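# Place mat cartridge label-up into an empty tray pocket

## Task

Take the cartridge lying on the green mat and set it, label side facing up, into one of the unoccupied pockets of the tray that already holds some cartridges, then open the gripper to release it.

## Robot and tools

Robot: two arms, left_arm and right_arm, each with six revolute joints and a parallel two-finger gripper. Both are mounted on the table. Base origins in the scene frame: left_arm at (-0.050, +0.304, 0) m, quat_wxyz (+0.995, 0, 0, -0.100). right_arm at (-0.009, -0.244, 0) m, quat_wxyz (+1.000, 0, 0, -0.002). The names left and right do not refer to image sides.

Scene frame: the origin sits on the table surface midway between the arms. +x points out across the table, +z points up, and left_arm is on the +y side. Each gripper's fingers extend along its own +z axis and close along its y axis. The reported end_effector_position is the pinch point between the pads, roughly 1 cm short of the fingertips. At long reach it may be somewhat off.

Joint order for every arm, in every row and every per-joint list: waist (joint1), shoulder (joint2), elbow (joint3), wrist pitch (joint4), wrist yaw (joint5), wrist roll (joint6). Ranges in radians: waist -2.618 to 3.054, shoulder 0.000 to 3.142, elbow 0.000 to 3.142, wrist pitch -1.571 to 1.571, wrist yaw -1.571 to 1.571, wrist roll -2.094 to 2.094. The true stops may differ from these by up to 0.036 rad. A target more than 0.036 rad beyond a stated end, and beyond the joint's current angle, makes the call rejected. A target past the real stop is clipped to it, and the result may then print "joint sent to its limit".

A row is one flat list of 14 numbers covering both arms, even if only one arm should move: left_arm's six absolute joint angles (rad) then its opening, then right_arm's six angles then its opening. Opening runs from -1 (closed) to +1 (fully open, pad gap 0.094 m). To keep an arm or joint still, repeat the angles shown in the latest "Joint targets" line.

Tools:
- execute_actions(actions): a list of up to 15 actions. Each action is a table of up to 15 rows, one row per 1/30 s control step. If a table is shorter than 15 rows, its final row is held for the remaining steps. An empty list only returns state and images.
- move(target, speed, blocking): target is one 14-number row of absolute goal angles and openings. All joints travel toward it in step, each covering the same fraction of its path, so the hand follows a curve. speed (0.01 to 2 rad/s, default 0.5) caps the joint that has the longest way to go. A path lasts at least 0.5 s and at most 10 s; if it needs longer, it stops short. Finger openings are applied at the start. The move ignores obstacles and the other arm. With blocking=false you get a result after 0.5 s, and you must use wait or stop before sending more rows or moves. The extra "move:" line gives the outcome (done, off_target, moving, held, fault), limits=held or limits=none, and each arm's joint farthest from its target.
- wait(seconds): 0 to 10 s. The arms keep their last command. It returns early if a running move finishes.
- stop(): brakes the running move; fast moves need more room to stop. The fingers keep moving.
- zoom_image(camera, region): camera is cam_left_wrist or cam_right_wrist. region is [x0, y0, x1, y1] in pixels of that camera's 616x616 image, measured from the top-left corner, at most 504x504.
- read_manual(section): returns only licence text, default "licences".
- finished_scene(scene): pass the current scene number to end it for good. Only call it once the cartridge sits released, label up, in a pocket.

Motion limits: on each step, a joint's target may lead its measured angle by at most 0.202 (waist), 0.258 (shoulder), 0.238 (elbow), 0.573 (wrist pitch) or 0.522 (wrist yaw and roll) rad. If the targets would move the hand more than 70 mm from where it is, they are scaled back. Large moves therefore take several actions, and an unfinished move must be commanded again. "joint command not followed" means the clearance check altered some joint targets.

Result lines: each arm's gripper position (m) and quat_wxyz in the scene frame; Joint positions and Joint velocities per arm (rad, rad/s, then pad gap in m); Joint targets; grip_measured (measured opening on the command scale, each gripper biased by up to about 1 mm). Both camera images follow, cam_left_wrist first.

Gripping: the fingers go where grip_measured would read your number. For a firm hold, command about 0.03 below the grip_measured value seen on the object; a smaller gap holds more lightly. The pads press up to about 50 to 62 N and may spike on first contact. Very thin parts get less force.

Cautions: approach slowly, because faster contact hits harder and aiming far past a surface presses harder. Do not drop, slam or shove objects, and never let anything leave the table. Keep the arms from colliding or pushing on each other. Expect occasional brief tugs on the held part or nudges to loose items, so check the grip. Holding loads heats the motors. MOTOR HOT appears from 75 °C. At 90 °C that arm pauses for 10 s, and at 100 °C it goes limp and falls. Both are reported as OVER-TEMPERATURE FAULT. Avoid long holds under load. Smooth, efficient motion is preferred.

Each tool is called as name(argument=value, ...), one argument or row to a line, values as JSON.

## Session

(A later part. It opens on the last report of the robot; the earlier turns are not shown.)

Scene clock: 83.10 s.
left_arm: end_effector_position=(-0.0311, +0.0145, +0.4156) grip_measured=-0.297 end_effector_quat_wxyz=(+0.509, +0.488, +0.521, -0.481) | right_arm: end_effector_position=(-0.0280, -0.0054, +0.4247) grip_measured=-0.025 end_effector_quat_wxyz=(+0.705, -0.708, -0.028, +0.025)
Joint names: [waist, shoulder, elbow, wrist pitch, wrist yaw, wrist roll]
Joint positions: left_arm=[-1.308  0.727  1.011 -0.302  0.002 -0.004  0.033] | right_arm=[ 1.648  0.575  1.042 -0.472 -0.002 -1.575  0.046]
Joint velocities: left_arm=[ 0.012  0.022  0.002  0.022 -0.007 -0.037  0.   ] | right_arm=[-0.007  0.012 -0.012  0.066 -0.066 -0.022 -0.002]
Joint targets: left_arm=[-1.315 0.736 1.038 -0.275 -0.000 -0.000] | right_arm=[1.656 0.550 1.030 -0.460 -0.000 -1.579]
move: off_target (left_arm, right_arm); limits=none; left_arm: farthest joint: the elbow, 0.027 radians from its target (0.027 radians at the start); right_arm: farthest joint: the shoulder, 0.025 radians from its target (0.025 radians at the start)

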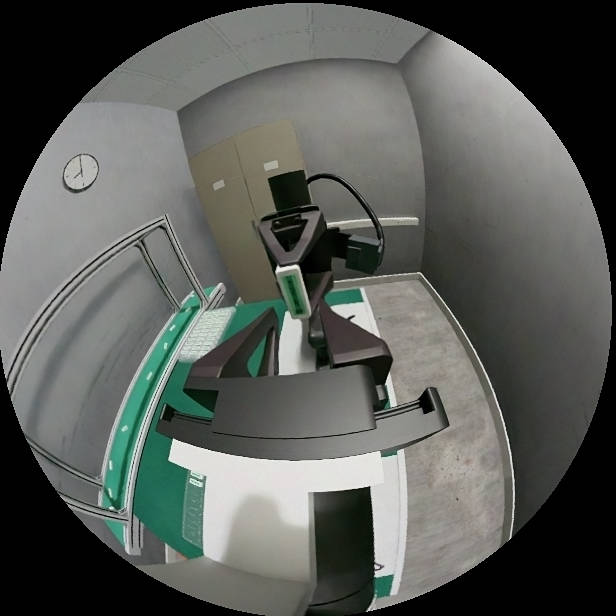

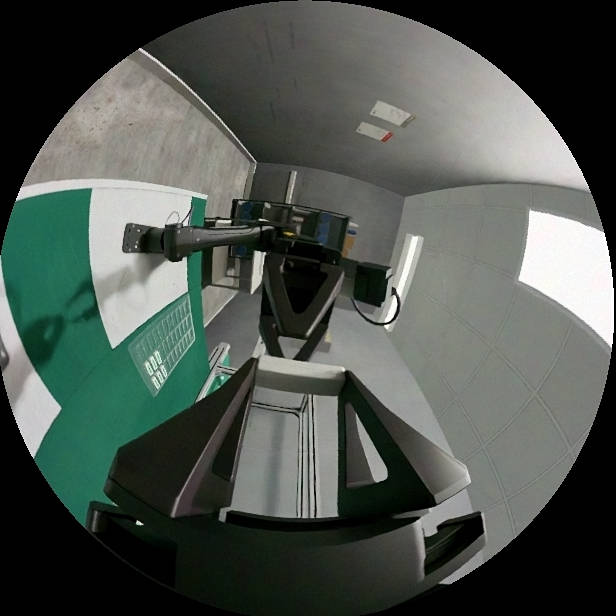

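move(
  target=[-1.315,0.752,1.05,-0.258,0,0,-0.4,1.656,0.55,1.03,-0.46,0,-1.579,-0.05],
  speed=0.05,
)

zoom_image(
  camera="cam_left_wrist",
  region=[230,220,380,370],
)

zoom_image(
  camera="cam_right_wrist",
  region=[200,240,400,440],
)

Scene clock: 87.67 s.
left_arm: end_effector_position=(-0.0308, +0.0102, +0.4159) grip_measured=-0.397 end_effector_quat_wxyz=(+0.509, +0.488, +0.520, -0.482) | right_arm: end_effector_position=(-0.0280, -0.0054, +0.4247) grip_measured=-0.025 end_effector_quat_wxyz=(+0.705, -0.708, -0.028, +0.025)
Joint names: [waist, shoulder, elbow, wrist pitch, wrist yaw, wrist roll]
Joint positions: left_arm=[-1.308  0.741  1.011 -0.286  0.002 -0.004  0.028] | right_arm=[ 1.648  0.575  1.042 -0.472 -0.002 -1.575  0.046]
Joint velocities: left_arm=[ 0.002  0.017 -0.012  0.037 -0.081 -0.022 -0.   ] | right_arm=[ 0.002 -0.007  0.007 -0.022 -0.007  0.007 -0.001]
Joint targets: left_arm=[-1.315 0.752 1.050 -0.258 0.000 -0.000] | right_arm=[1.656 0.550 1.030 -0.460 -0.000 -1.579]
move: off_target (left_arm, right_arm); limits=none; left_arm: farthest joint: the elbow, 0.039 radians from its target (0.039 radians at the start); right_arm: farthest joint: the shoulder, 0.025 radians from its target (0.025 radians at the start)

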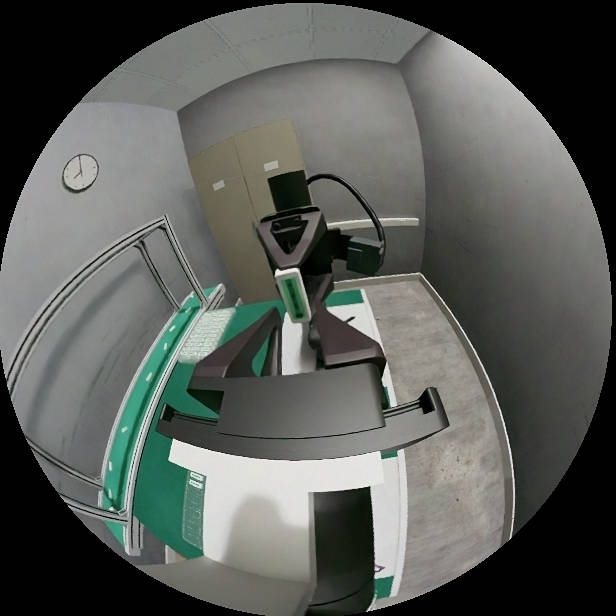

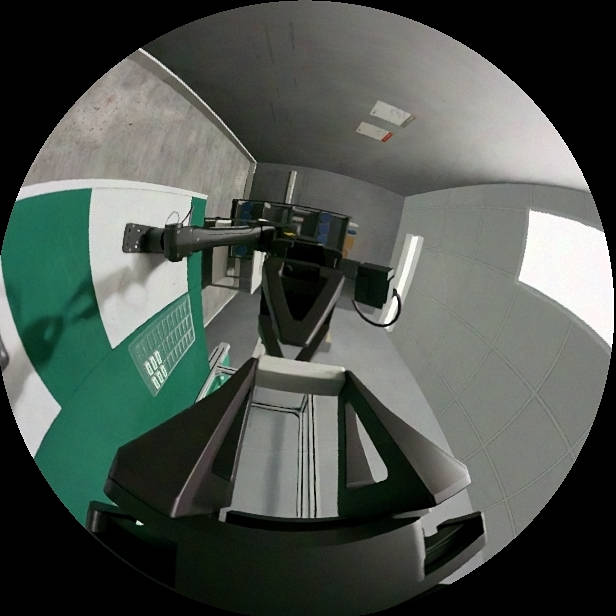

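Region (230, 220, 380, 370) of cam_left_wrist's 616x616 image, scaled by 3.360, with more detail than that image has.

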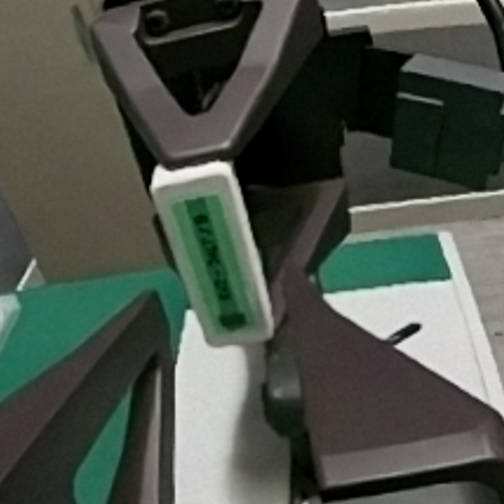

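Region (200, 240, 400, 440) of cam_right_wrist's 616x616 image, scaled by 2.520, with more detail than that image has.

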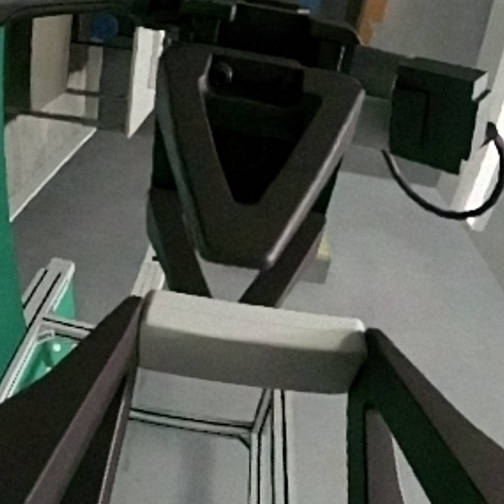

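move(
  target=[-1.315,0.779,1.02,-0.209,0,0,-0.45,1.656,0.55,1.03,-0.46,0,-1.579,-0.05],
  speed=0.1,
)

zoom_image(
  camera="cam_left_wrist",
  region=[230,220,380,370],
)

zoom_image(
  camera="cam_right_wrist",
  region=[200,240,400,440],
)

Scene clock: 96.07 s.
left_arm: end_effector_position=(-0.0303, +0.0022, +0.4208) grip_measured=-0.447 end_effector_quat_wxyz=(+0.515, +0.482, +0.514, -0.488) | right_arm: end_effector_position=(-0.0280, -0.0054, +0.4247) grip_measured=-0.025 end_effector_quat_wxyz=(+0.705, -0.708, -0.028, +0.025)
Joint names: [waist, shoulder, elbow, wrist pitch, wrist yaw, wrist roll]
Joint positions: left_arm=[-1.308  0.768  1.011 -0.236  0.002 -0.004  0.026] | right_arm=[ 1.648  0.575  1.042 -0.472 -0.002 -1.575  0.046]
Joint velocities: left_arm=[-0.017  0.002 -0.012 -0.037  0.022 -0.051 -0.001] | right_arm=[-0.012  0.002  0.002 -0.051 -0.051 -0.066  0.   ]
Joint targets: left_arm=[-1.315 0.779 1.020 -0.209 -0.000 -0.000] | right_arm=[1.656 0.550 1.030 -0.460 0.000 -1.579]
move: off_target (left_arm, right_arm); limits=none; left_arm: farthest joint: the wrist pitch, 0.027 radians from its target (0.076 radians at the start); right_arm: farthest joint: the shoulder, 0.025 radians from its target (0.025 radians at the start)

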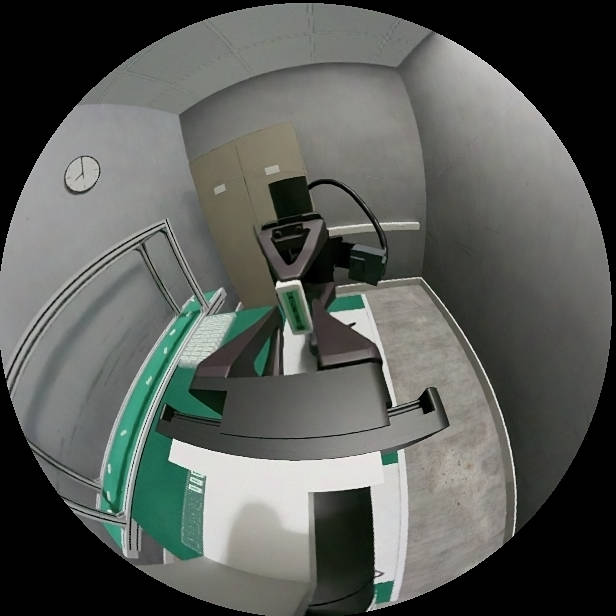

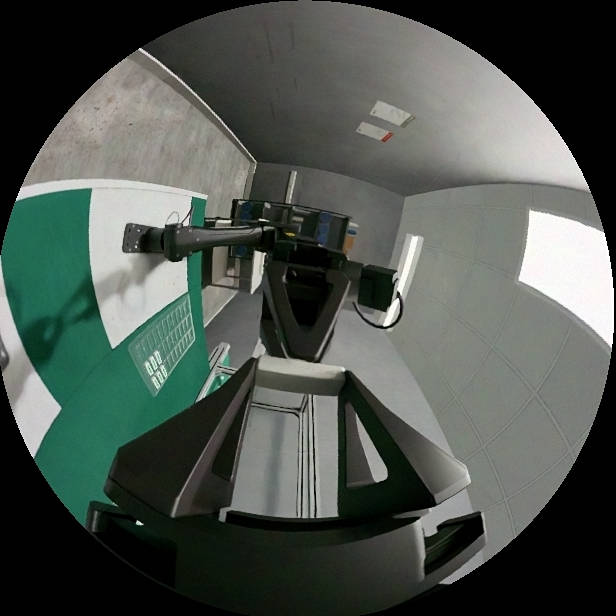

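Region (230, 220, 380, 370) of cam_left_wrist's 616x616 image, scaled by 3.360, with more detail than that image has.

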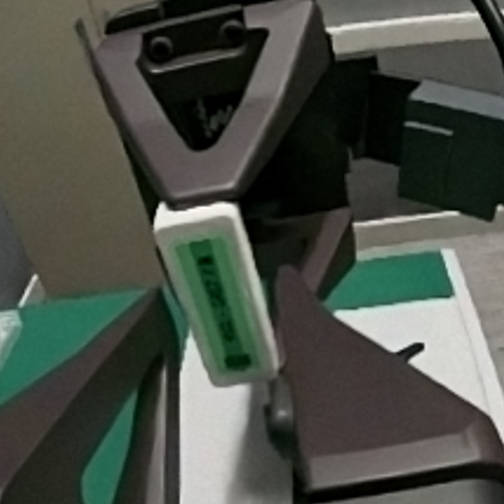

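Region (200, 240, 400, 440) of cam_right_wrist's 616x616 image, scaled by 2.520, with more detail than that image has.

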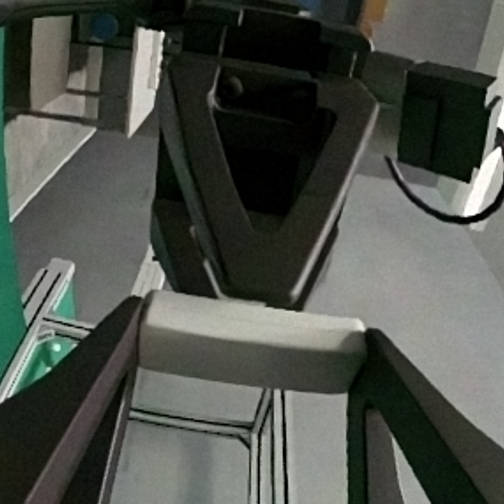

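move(
  target=[-1.297,0.79,1.02,-0.198,0,0,-0.55,1.656,0.55,1.03,-0.46,0,-1.579,-0.05],
  speed=0.1,
)

zoom_image(
  camera="cam_left_wrist",
  region=[250,260,350,360],
)

zoom_image(
  camera="cam_right_wrist",
  region=[240,310,360,430],
)

Scene clock: 100.60 s.
left_arm: end_effector_position=(-0.0290, -0.0012, +0.4203) grip_measured=-0.547 end_effector_quat_wxyz=(+0.516, +0.481, +0.515, -0.487) | right_arm: end_effector_position=(-0.0280, -0.0054, +0.4247) grip_measured=-0.025 end_effector_quat_wxyz=(+0.705, -0.708, -0.028, +0.025)
Joint names: [waist, shoulder, elbow, wrist pitch, wrist yaw, wrist roll]
Joint positions: left_arm=[-1.304  0.779  1.011 -0.225  0.002 -0.004  0.021] | right_arm=[ 1.648  0.575  1.042 -0.472 -0.002 -1.575  0.046]
Joint velocities: left_arm=[-0.007  0.012 -0.007  0.037 -0.051 -0.022  0.001] | right_arm=[-0.012  0.007 -0.002 -0.022  0.037 -0.022  0.   ]
Joint targets: left_arm=[-1.297 0.790 1.020 -0.198 0.000 -0.000] | right_arm=[1.656 0.550 1.030 -0.460 -0.000 -1.579]
move: off_target (left_arm, right_arm); limits=none; left_arm: farthest joint: the wrist pitch, 0.027 radians from its target (0.038 radians at the start); right_arm: farthest joint: the shoulder, 0.025 radians from its target (0.025 radians at the start)

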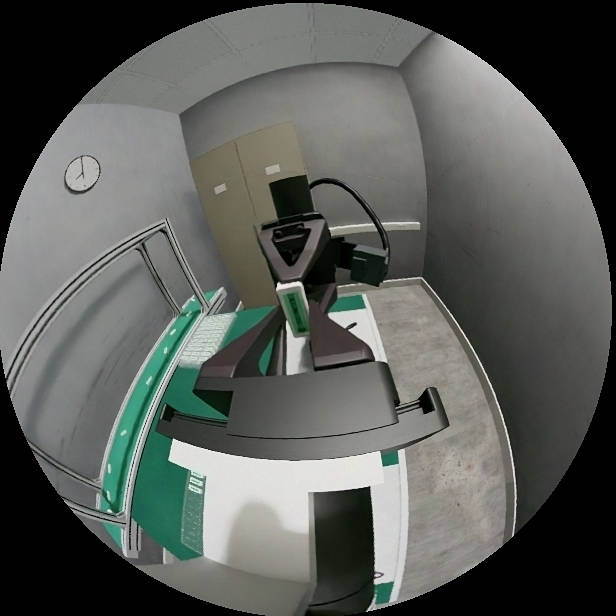

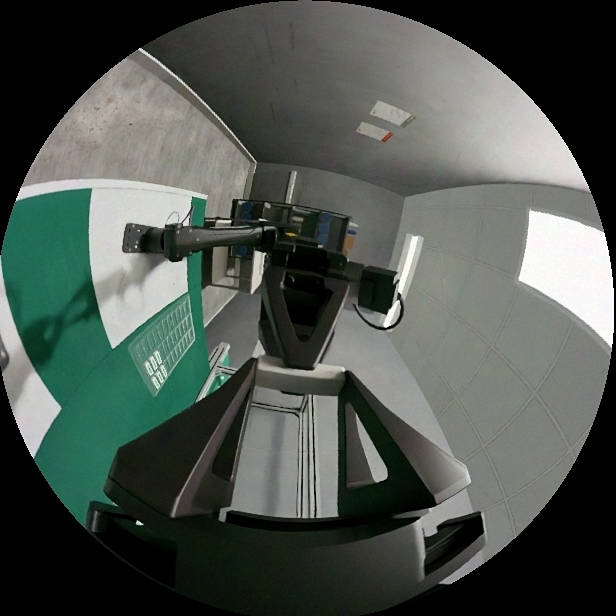

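Region (250, 260, 350, 360) of cam_left_wrist's 616x616 image, scaled by 5.040, with more detail than that image has.

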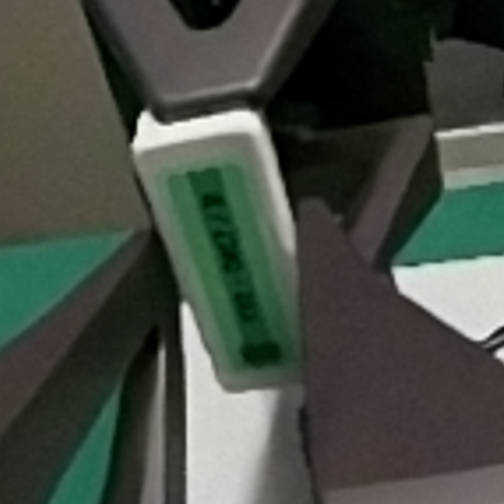

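Region (240, 310, 360, 430) of cam_right_wrist's 616x616 image, scaled by 4.200, with more detail than that image has.

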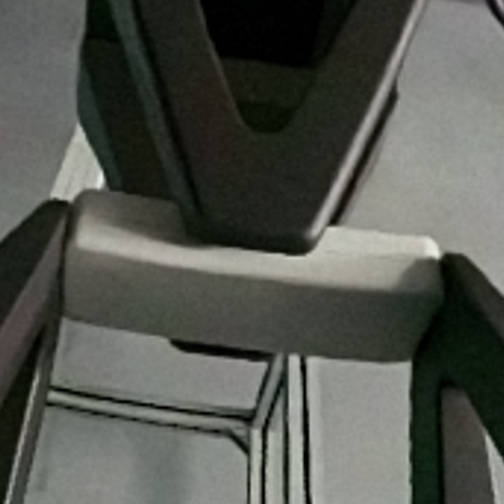

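move(
  target=[-1.297,0.755,1.02,-0.238,0,0,-0.6,1.656,0.55,1.03,-0.46,0,-1.579,-0.05],
  speed=0.1,
)

zoom_image(
  camera="cam_left_wrist",
  region=[250,260,350,360],
)

zoom_image(
  camera="cam_right_wrist",
  region=[240,310,360,430],
)

Scene clock: 104.50 s.
left_arm: end_effector_position=(-0.0290, -0.0012, +0.4156) grip_measured=-0.597 end_effector_quat_wxyz=(+0.511, +0.486, +0.520, -0.482) | right_arm: end_effector_position=(-0.0280, -0.0054, +0.4247) grip_measured=-0.025 end_effector_quat_wxyz=(+0.705, -0.708, -0.028, +0.025)
Joint names: [waist, shoulder, elbow, wrist pitch, wrist yaw, wrist roll]
Joint positions: left_arm=[-1.304  0.779  1.011 -0.244  0.002 -0.004  0.019] | right_arm=[ 1.648  0.575  1.042 -0.472 -0.002 -1.575  0.046]
Joint velocities: left_arm=[-0.002  0.022 -0.022 -0.022 -0.037 -0.022 -0.001] | right_arm=[-0.032  0.007  0.022  0.007 -0.066 -0.022 -0.001]
Joint targets: left_arm=[-1.297 0.755 1.020 -0.238 -0.000 -0.000] | right_arm=[1.656 0.550 1.030 -0.460 -0.000 -1.579]
move: off_target (left_arm, right_arm); limits=none; left_arm: farthest joint: the shoulder, 0.024 radians from its target (0.024 radians at the start); right_arm: farthest joint: the shoulder, 0.025 radians from its target (0.025 radians at the start)

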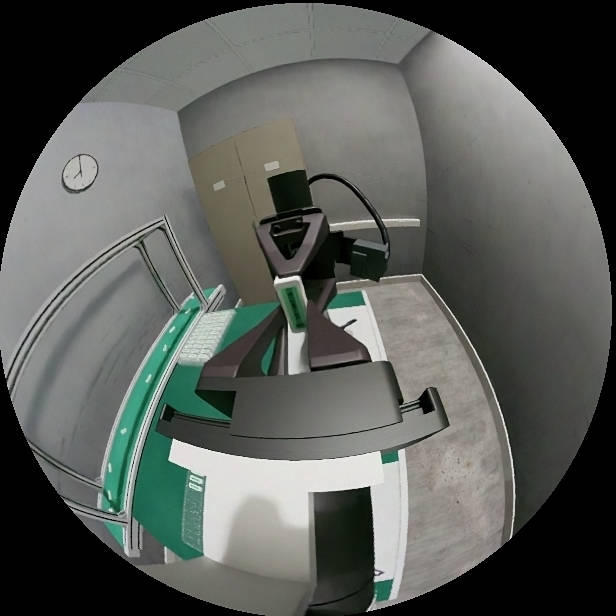

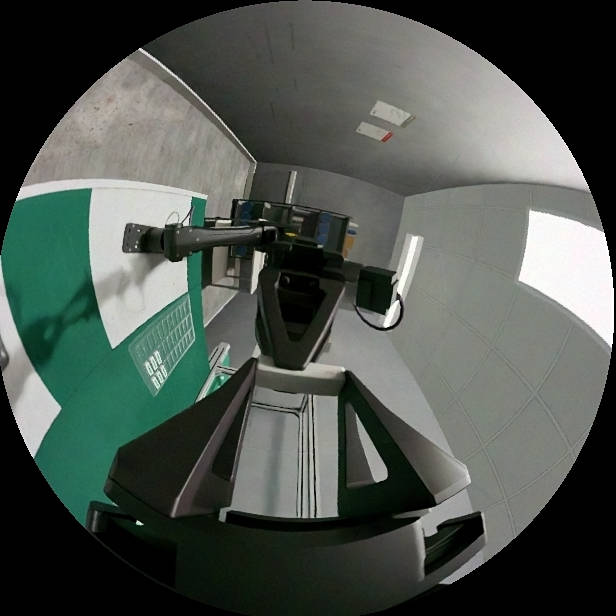

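Region (250, 260, 350, 360) of cam_left_wrist's 616x616 image, scaled by 5.040, with more detail than that image has.

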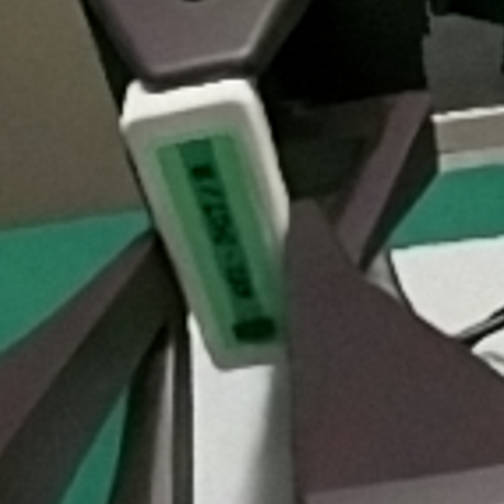

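Region (240, 310, 360, 430) of cam_right_wrist's 616x616 image, scaled by 4.200, with more detail than that image has.

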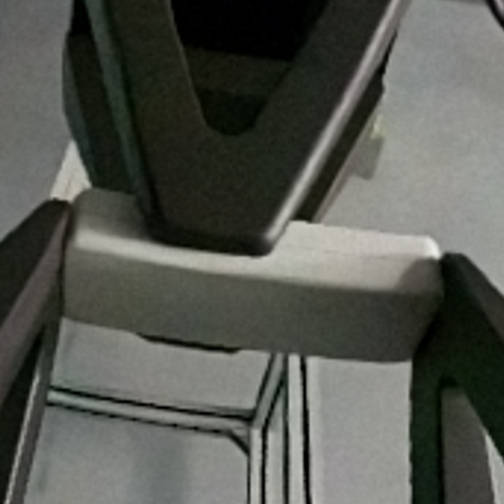

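move(
  target=[-1.297,0.74,1.02,-0.238,0,0,-0.6,1.656,0.55,1.03,-0.46,0,-1.579,-0.05],
  speed=0.1,
)

zoom_image(
  camera="cam_right_wrist",
  region=[240,310,360,430],
)

Scene clock: 109.37 s.
left_arm: end_effector_position=(-0.0293, +0.0035, +0.4187) grip_measured=-0.597 end_effector_quat_wxyz=(+0.514, +0.483, +0.517, -0.485) | right_arm: end_effector_position=(-0.0280, -0.0054, +0.4247) grip_measured=-0.025 end_effector_quat_wxyz=(+0.705, -0.708, -0.028, +0.025)
Joint names: [waist, shoulder, elbow, wrist pitch, wrist yaw, wrist roll]
Joint positions: left_arm=[-1.304  0.764  1.011 -0.249  0.002 -0.004  0.019] | right_arm=[ 1.648  0.575  1.042 -0.472 -0.002 -1.575  0.046]
Joint velocities: left_arm=[-0.002  0.012 -0.002  0.037 -0.051  0.022  0.001] | right_arm=[ 0.002 -0.002  0.002  0.022 -0.022  0.022 -0.   ]
Joint targets: left_arm=[-1.297 0.740 1.020 -0.238 0.000 -0.000] | right_arm=[1.656 0.550 1.030 -0.460 0.000 -1.579]
move: off_target (left_arm, right_arm); limits=none; left_arm: farthest joint: the shoulder, 0.024 radians from its target (0.039 radians at the start); right_arm: farthest joint: the shoulder, 0.025 radians from its target (0.025 radians at the start)

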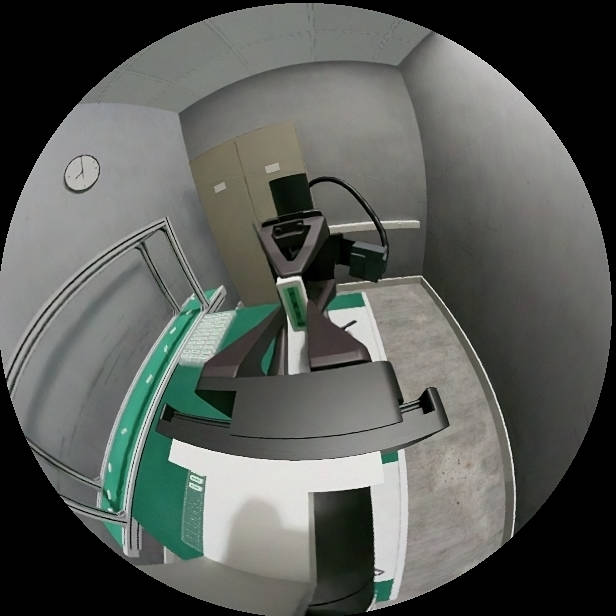

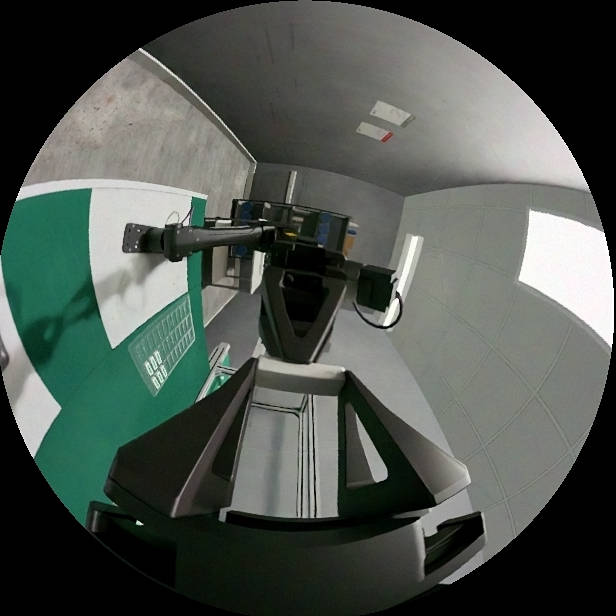

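Region (240, 310, 360, 430) of cam_right_wrist's 616x616 image, scaled by 4.200, with more detail than that image has.

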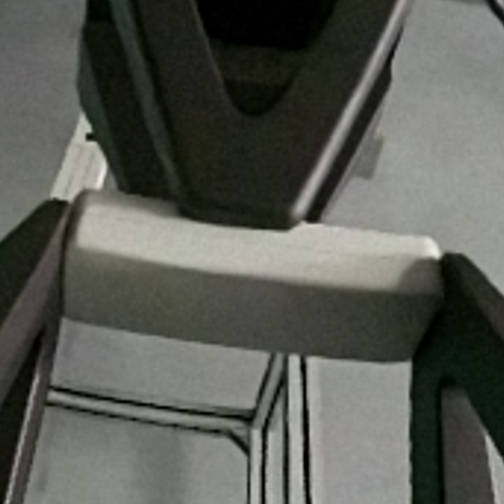

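execute_actions(
  actions=[
    [[-1.297,0.75,1.02,-0.238,0,0,-0.62,1.656,0.55,1.03,-0.46,0,-1.579,-0.05],[-1.297,0.75,1.02,-0.238,0,0,-0.64,1.656,0.55,1.03,-0.46,0,-1.579,-0.05],[-1.297,0.75,1.02,-0.238,0,0,-0.66,1.656,0.55,1.03,-0.46,0,-1.579,-0.05],[-1.297,0.75,1.02,-0.238,0,0,-0.68,1.656,0.55,1.03,-0.46,0,-1.579,-0.05],[-1.297,0.75,1.02,-0.238,0,0,-0.70,1.656,0.55,1.03,-0.46,0,-1.579,-0.05]],
  ],
)

zoom_image(
  camera="cam_right_wrist",
  region=[240,310,360,430],
)

Scene clock: 113.27 s.
left_arm: end_effector_position=(-0.0294, +0.0035, +0.4187) grip_measured=-0.680 end_effector_quat_wxyz=(+0.514, +0.483, +0.517, -0.485) | right_arm: end_effector_position=(-0.0278, -0.0054, +0.4248) grip_measured=-0.025 end_effector_quat_wxyz=(+0.705, -0.708, -0.028, +0.024)
Joint names: [waist, shoulder, elbow, wrist pitch, wrist yaw, wrist roll]
Joint positions: left_arm=[-1.304  0.764  1.011 -0.249  0.003 -0.004  0.015] | right_arm=[ 1.648  0.575  1.042 -0.471 -0.001 -1.577  0.046]
Joint velocities: left_arm=[-0.017 -0.012  0.002 -0.11   0.007 -0.007  0.001] | right_arm=[ 0.002  0.002  0.017 -0.037  0.037  0.022 -0.001]
Joint targets: left_arm=[-1.297 0.750 1.020 -0.238 0.000 -0.000] | right_arm=[1.656 0.550 1.030 -0.460 -0.000 -1.579]

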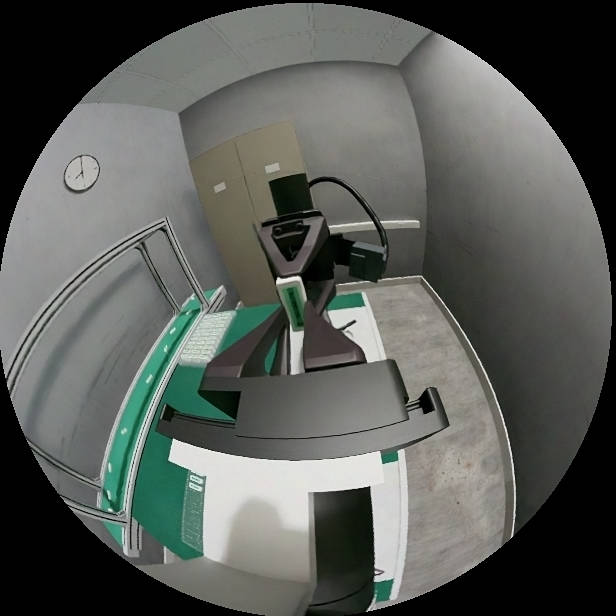

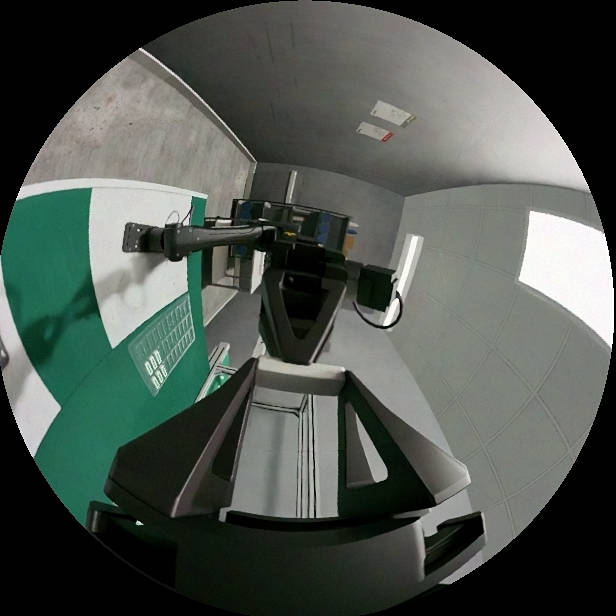

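Region (240, 310, 360, 430) of cam_right_wrist's 616x616 image, scaled by 4.200, with more detail than that image has.

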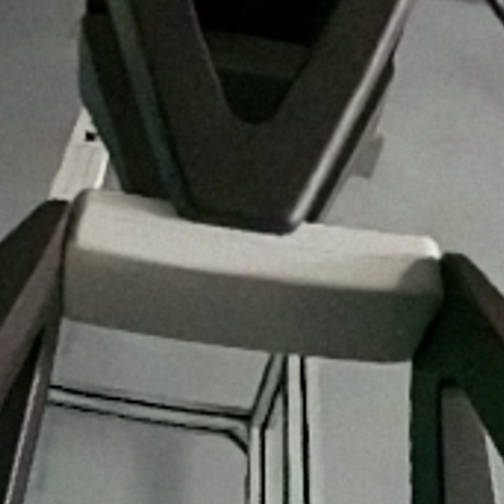

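execute_actions(
  actions=[
    [[-1.297,0.75,1.02,-0.238,0,0,-0.6,1.656,0.55,1.03,-0.46,0,-1.579,-0.05],[-1.297,0.75,1.02,-0.238,0,0,-0.6,1.656,0.55,1.03,-0.46,0,-1.579,-0.05],[-1.297,0.76,1.02,-0.23,0,0,-0.6,1.656,0.55,1.03,-0.46,0,-1.579,-0.05],[-1.297,0.77,1.02,-0.22,0,0,-0.6,1.656,0.55,1.03,-0.46,0,-1.579,-0.05],[-1.297,0.775,1.02,-0.215,0,0,-0.6,1.656,0.55,1.03,-0.46,0,-1.579,-0.05],[-1.297,0.781,1.02,-0.21,0,0,-0.6,1.656,0.55,1.03,-0.46,0,-1.579,-0.05]],
    [[-1.297,0.781,1.02,-0.21,0,0,-0.63,1.656,0.55,1.03,-0.46,0,-1.579,-0.05],[-1.297,0.781,1.02,-0.21,0,0,-0.65,1.656,0.55,1.03,-0.46,0,-1.579,-0.05],[-1.297,0.781,1.02,-0.21,0,0,-0.67,1.656,0.55,1.03,-0.46,0,-1.579,-0.05],[-1.297,0.781,1.02,-0.21,0,0,-0.69,1.656,0.55,1.03,-0.46,0,-1.579,-0.05],[-1.297,0.781,1.02,-0.21,0,0,-0.715,1.656,0.55,1.03,-0.46,0,-1.579,-0.05]],
  ],
)

zoom_image(
  camera="cam_right_wrist",
  region=[240,310,360,430],
)

Scene clock: 120.47 s.
left_arm: end_effector_position=(-0.0294, +0.0035, +0.4217) grip_measured=-0.685 end_effector_quat_wxyz=(+0.517, +0.481, +0.514, -0.487) | right_arm: end_effector_position=(-0.0278, -0.0054, +0.4249) grip_measured=-0.025 end_effector_quat_wxyz=(+0.705, -0.708, -0.029, +0.024)
Joint names: [waist, shoulder, elbow, wrist pitch, wrist yaw, wrist roll]
Joint positions: left_arm=[-1.304  0.764  1.011 -0.237  0.003 -0.004  0.015] | right_arm=[ 1.648  0.575  1.042 -0.471 -0.001 -1.577  0.046]
Joint velocities: left_arm=[ 0.012  0.012 -0.002  0.022 -0.007 -0.022 -0.001] | right_arm=[-0.007 -0.002 -0.007 -0.11  -0.037  0.051 -0.   ]
Joint targets: left_arm=[-1.297 0.781 1.020 -0.210 -0.000 -0.000] | right_arm=[1.656 0.550 1.030 -0.460 -0.000 -1.579]

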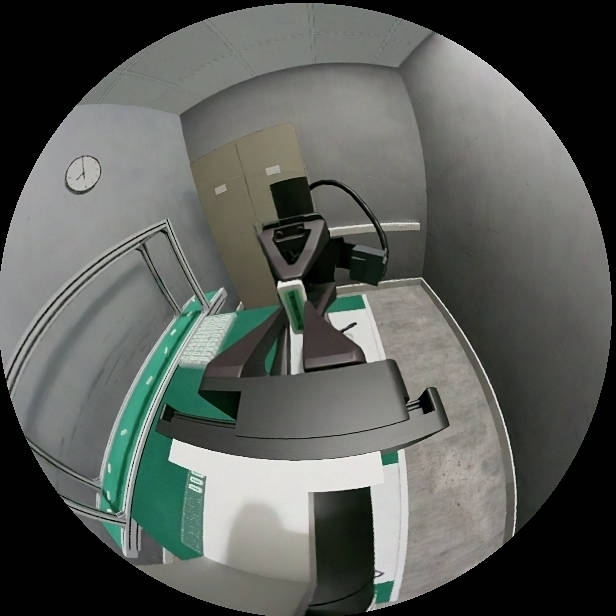

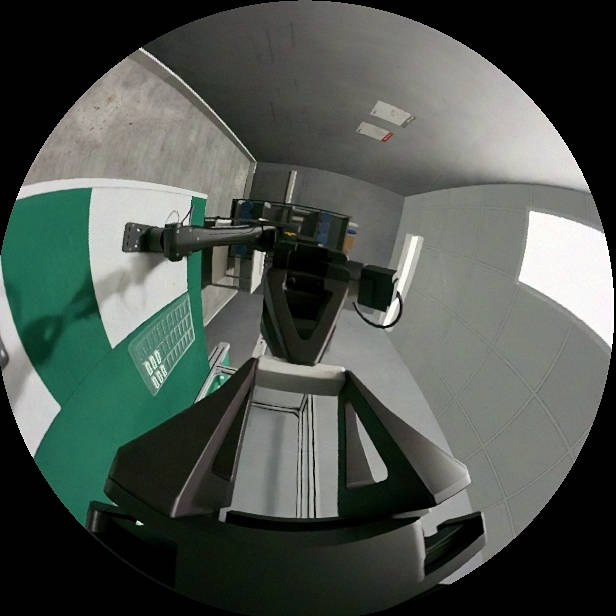

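Region (240, 310, 360, 430) of cam_right_wrist's 616x616 image, scaled by 4.200, with more detail than that image has.

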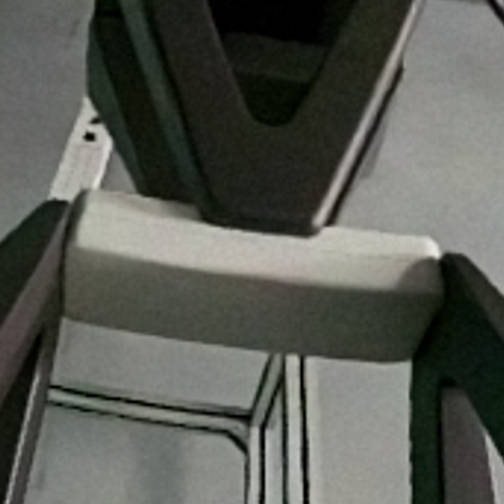

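execute_actions(
  actions=[
    [[-1.297,0.781,1.02,-0.21,0,0,-0.6,1.656,0.55,1.03,-0.46,0,-1.579,-0.05],[-1.297,0.781,1.02,-0.21,0,0,-0.6,1.656,0.55,1.03,-0.46,0,-1.579,-0.05],[-1.297,0.781,1.02,-0.21,0,0,-0.6,1.656,0.55,1.03,-0.46,0,-1.579,-0.05],[-1.297,0.781,1.02,-0.21,0,0,-0.6,1.656,0.55,1.03,-0.46,0,-1.579,-0.05],[-1.297,0.781,1.02,-0.21,0,0,-0.6,1.656,0.55,1.03,-0.46,0,-1.579,-0.05],[-1.297,0.792,1.02,-0.21,0,0,-0.6,1.656,0.55,1.03,-0.46,0,-1.579,-0.05],[-1.297,0.792,1.02,-0.21,0,0,-0.6,1.656,0.55,1.03,-0.46,0,-1.579,-0.05],[-1.297,0.781,1.02,-0.21,0,0,-0.6,1.656,0.55,1.03,-0.46,0,-1.579,-0.05]],
  ],
)

Scene clock: 124.30 s.
left_arm: end_effector_position=(-0.0292, +0.0006, +0.4200) grip_measured=-0.603 end_effector_quat_wxyz=(+0.516, +0.482, +0.515, -0.486) | right_arm: end_effector_position=(-0.0278, -0.0054, +0.4250) grip_measured=-0.025 end_effector_quat_wxyz=(+0.705, -0.708, -0.029, +0.024)
Joint names: [waist, shoulder, elbow, wrist pitch, wrist yaw, wrist roll]
Joint positions: left_arm=[-1.304  0.773  1.011 -0.233  0.003 -0.004  0.019] | right_arm=[ 1.648  0.575  1.042 -0.47  -0.001 -1.577  0.046]
Joint velocities: left_arm=[ 0.002 -0.002 -0.002  0.037  0.051 -0.007 -0.   ] | right_arm=[-0.002 -0.002 -0.012 -0.007  0.007 -0.007 -0.   ]
Joint targets: left_arm=[-1.297 0.781 1.020 -0.210 0.000 -0.000] | right_arm=[1.656 0.550 1.030 -0.460 0.000 -1.579]

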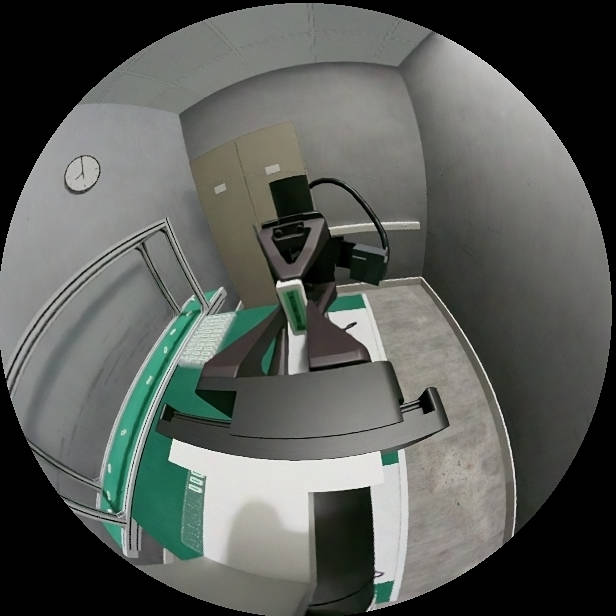

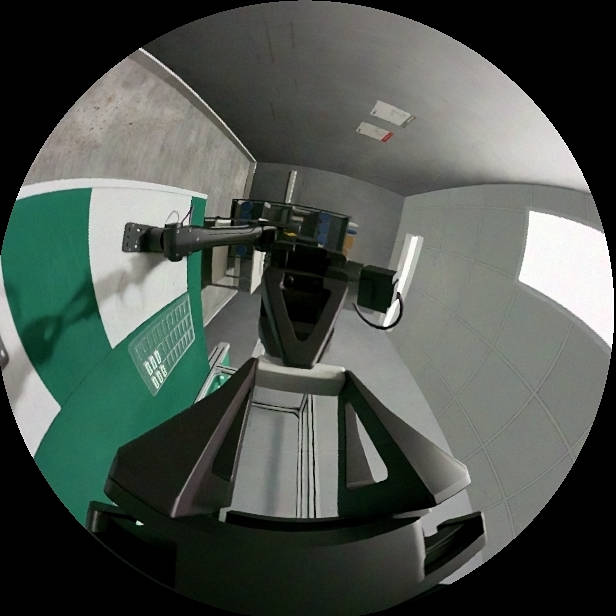

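execute_actions(
  actions=[
    [[-1.297,0.775,1.02,-0.21,0,0,-0.63,1.656,0.56,1.03,-0.46,0,-1.579,-0.05],[-1.297,0.775,1.02,-0.21,0,0,-0.65,1.656,0.56,1.03,-0.46,0,-1.579,-0.05],[-1.297,0.775,1.02,-0.21,0,0,-0.67,1.656,0.56,1.03,-0.46,0,-1.579,-0.05],[-1.297,0.775,1.02,-0.21,0,0,-0.69,1.656,0.56,1.03,-0.46,0,-1.579,-0.05],[-1.297,0.775,1.02,-0.21,0,0,-0.715,1.656,0.56,1.03,-0.46,0,-1.579,-0.05]],
  ],
)

move(
  target=[-1.297,0.775,1.02,-0.21,0,0,-0.715,1.656,0.40,1.03,-0.63,0,-1.579,1],
  speed=0.3,
)

zoom_image(
  camera="cam_right_wrist",
  region=[240,260,360,380],
)

Scene clock: 131.00 s.
left_arm: end_effector_position=(-0.0292, +0.0006, +0.4200) grip_measured=-0.666 end_effector_quat_wxyz=(+0.516, +0.482, +0.515, -0.486) | right_arm: end_effector_position=(-0.0278, -0.0054, +0.4250) grip_measured=-0.025 end_effector_quat_wxyz=(+0.705, -0.708, -0.029, +0.024)
Joint names: [waist, shoulder, elbow, wrist pitch, wrist yaw, wrist roll]
Joint positions: left_arm=[-1.304  0.773  1.011 -0.233  0.003 -0.004  0.016] | right_arm=[ 1.648  0.575  1.042 -0.47  -0.001 -1.578  0.046]
Joint velocities: left_arm=[ 0.002 -0.012  0.027  0.022 -0.007  0.022 -0.   ] | right_arm=[ 0.017 -0.002  0.002  0.037 -0.007 -0.022  0.   ]
Joint targets: left_arm=[-1.297 0.775 1.020 -0.210 -0.000 -0.000] | right_arm=[1.656 0.560 1.030 -0.460 -0.000 -1.579]

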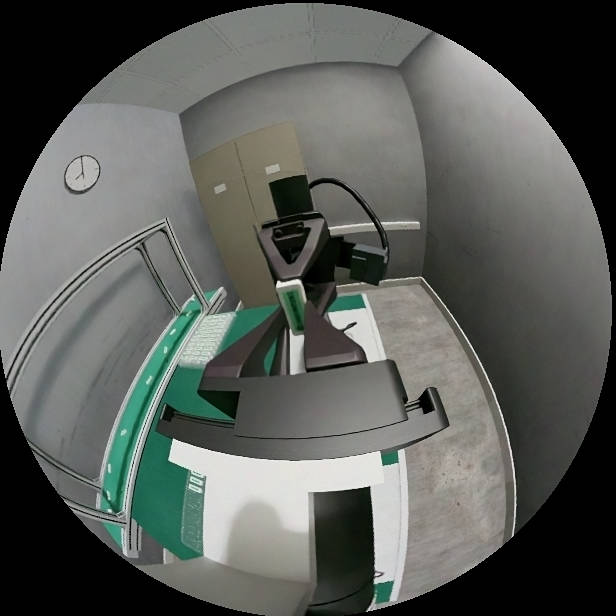

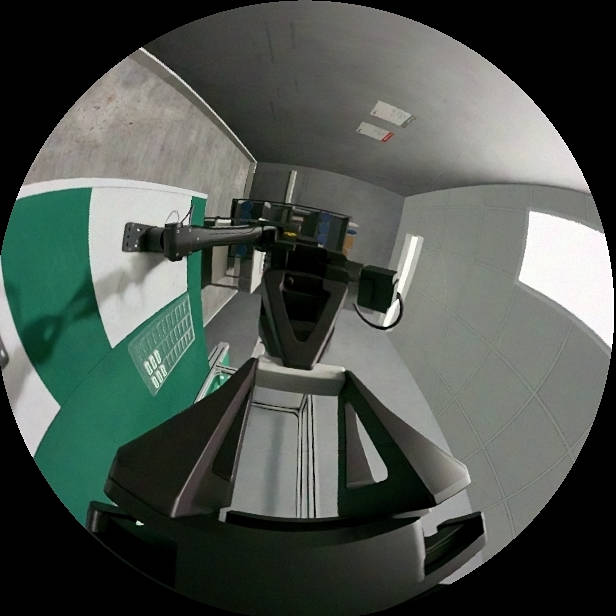

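Scene clock: 132.23 s.
left_arm: end_effector_position=(-0.0292, +0.0006, +0.4191) grip_measured=-0.666 end_effector_quat_wxyz=(+0.515, +0.483, +0.516, -0.485) | right_arm: end_effector_position=(-0.0243, -0.0527, +0.4206) grip_measured=+1.000 end_effector_quat_wxyz=(+0.711, -0.702, -0.029, +0.024)
Joint names: [waist, shoulder, elbow, wrist pitch, wrist yaw, wrist roll]
Joint positions: left_arm=[-1.304  0.773  1.011 -0.237  0.003 -0.004  0.016] | right_arm=[ 1.648  0.419  1.042 -0.61  -0.001 -1.578  0.094]
Joint velocities: left_arm=[ 0.007  0.012 -0.002 -0.081 -0.007 -0.007 -0.   ] | right_arm=[-0.007  0.027 -0.012 -0.051 -0.051 -0.066  0.   ]
Joint targets: left_arm=[-1.297 0.775 1.020 -0.210 0.000 -0.000] | right_arm=[1.656 0.400 1.030 -0.630 0.000 -1.579]
move: off_target (left_arm); limits=none; left_arm: farthest joint: the wrist pitch, 0.027 radians from its target (0.023 radians at the start); right_arm: farthest joint: the wrist pitch, 0.020 radians from its target (0.160 radians at the start)

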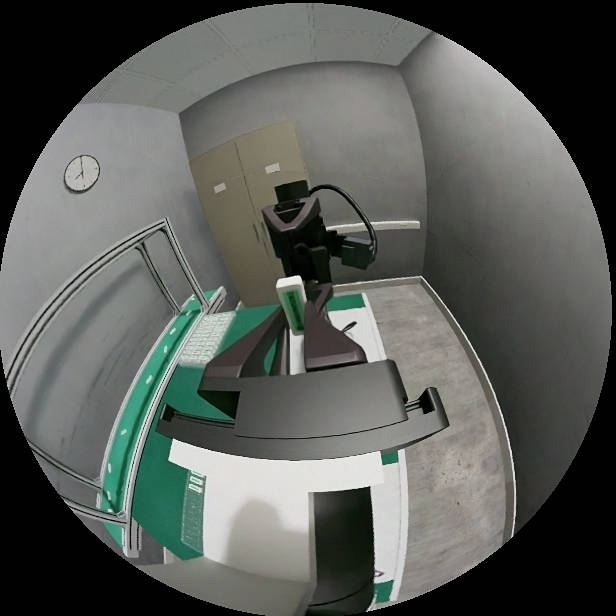

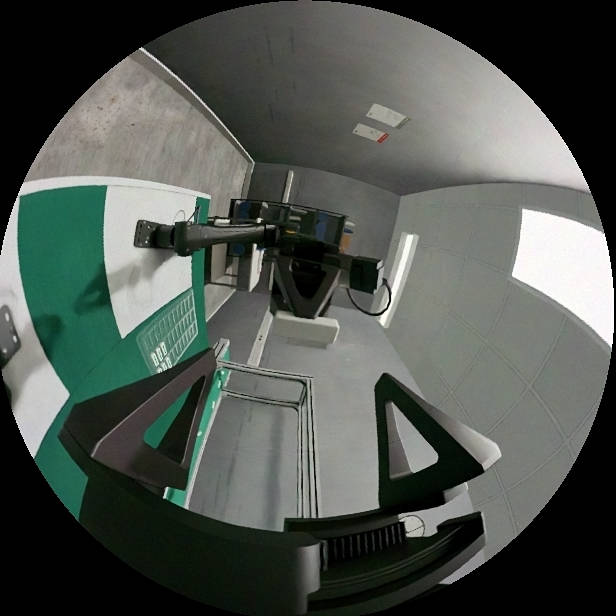

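Region (240, 260, 360, 380) of cam_right_wrist's 616x616 image, scaled by 4.200, with more detail than that image has.

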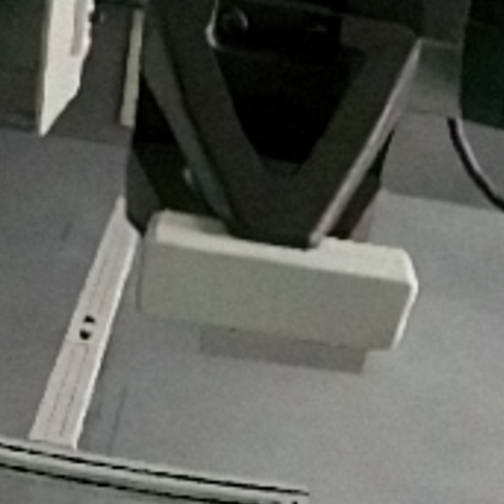

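move(
  target=[0.257,1.635,1.16,-1.076,0,-0.03,-0.715,1.656,0.25,1.03,-0.78,0,-1.579,1],
  speed=1.0,
)

zoom_image(
  camera="cam_left_wrist",
  region=[170,130,420,380],
)

Scene clock: 139.43 s.
left_arm: end_effector_position=(+0.2246, +0.3210, +0.0637) grip_measured=-0.666 end_effector_quat_wxyz=(-0.012, -0.041, +0.999, +0.002) | right_arm: end_effector_position=(-0.0212, -0.0953, +0.4052) grip_measured=+1.000 end_effector_quat_wxyz=(+0.709, -0.704, -0.029, +0.024)
Joint names: [waist, shoulder, elbow, wrist pitch, wrist yaw, wrist roll]
Joint positions: left_arm=[ 0.258  1.64   1.119 -1.073 -0.004 -0.024  0.016] | right_arm=[ 1.648  0.273  1.042 -0.761 -0.001 -1.578  0.094]
Joint velocities: left_arm=[ 0.007  0.012 -0.012 -0.037  0.007  0.007  0.   ] | right_arm=[-0.007 -0.017 -0.002 -0.051 -0.051 -0.007  0.   ]
Joint targets: left_arm=[0.257 1.635 1.160 -1.076 0.000 -0.030] | right_arm=[1.656 0.250 1.030 -0.780 -0.000 -1.579]
move: off_target (left_arm, right_arm); limits=none; left_arm: farthest joint: the elbow, 0.041 radians from its target (0.149 radians at the start); right_arm: farthest joint: the shoulder, 0.023 radians from its target (0.169 radians at the start)

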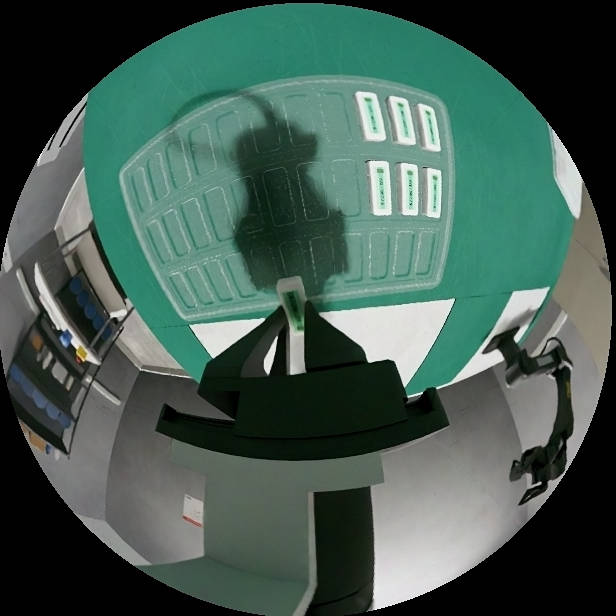

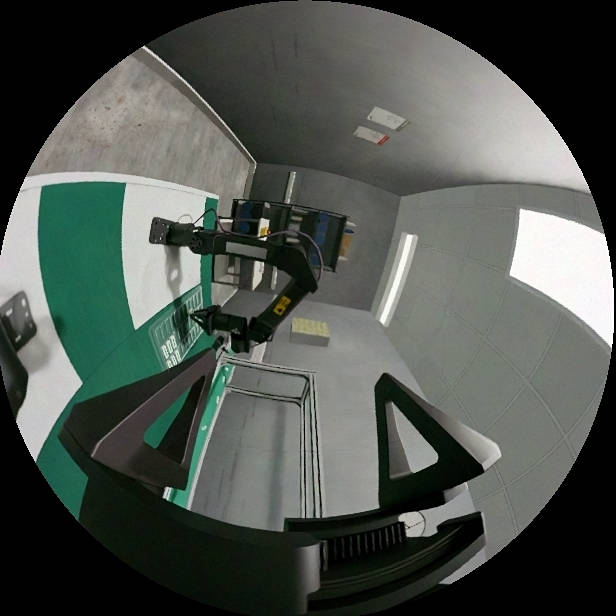

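Region (170, 130, 420, 380) of cam_left_wrist's 616x616 image, scaled by 2.016, with more detail than that image has.

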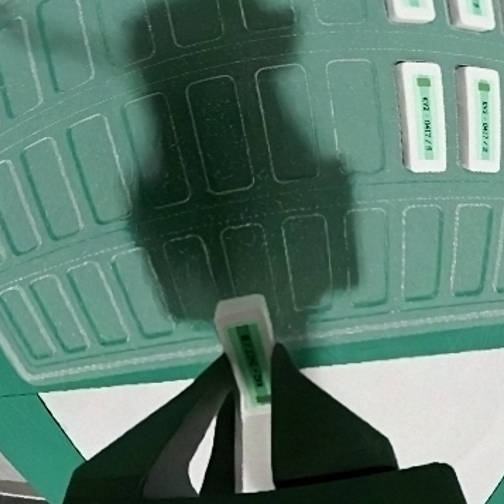

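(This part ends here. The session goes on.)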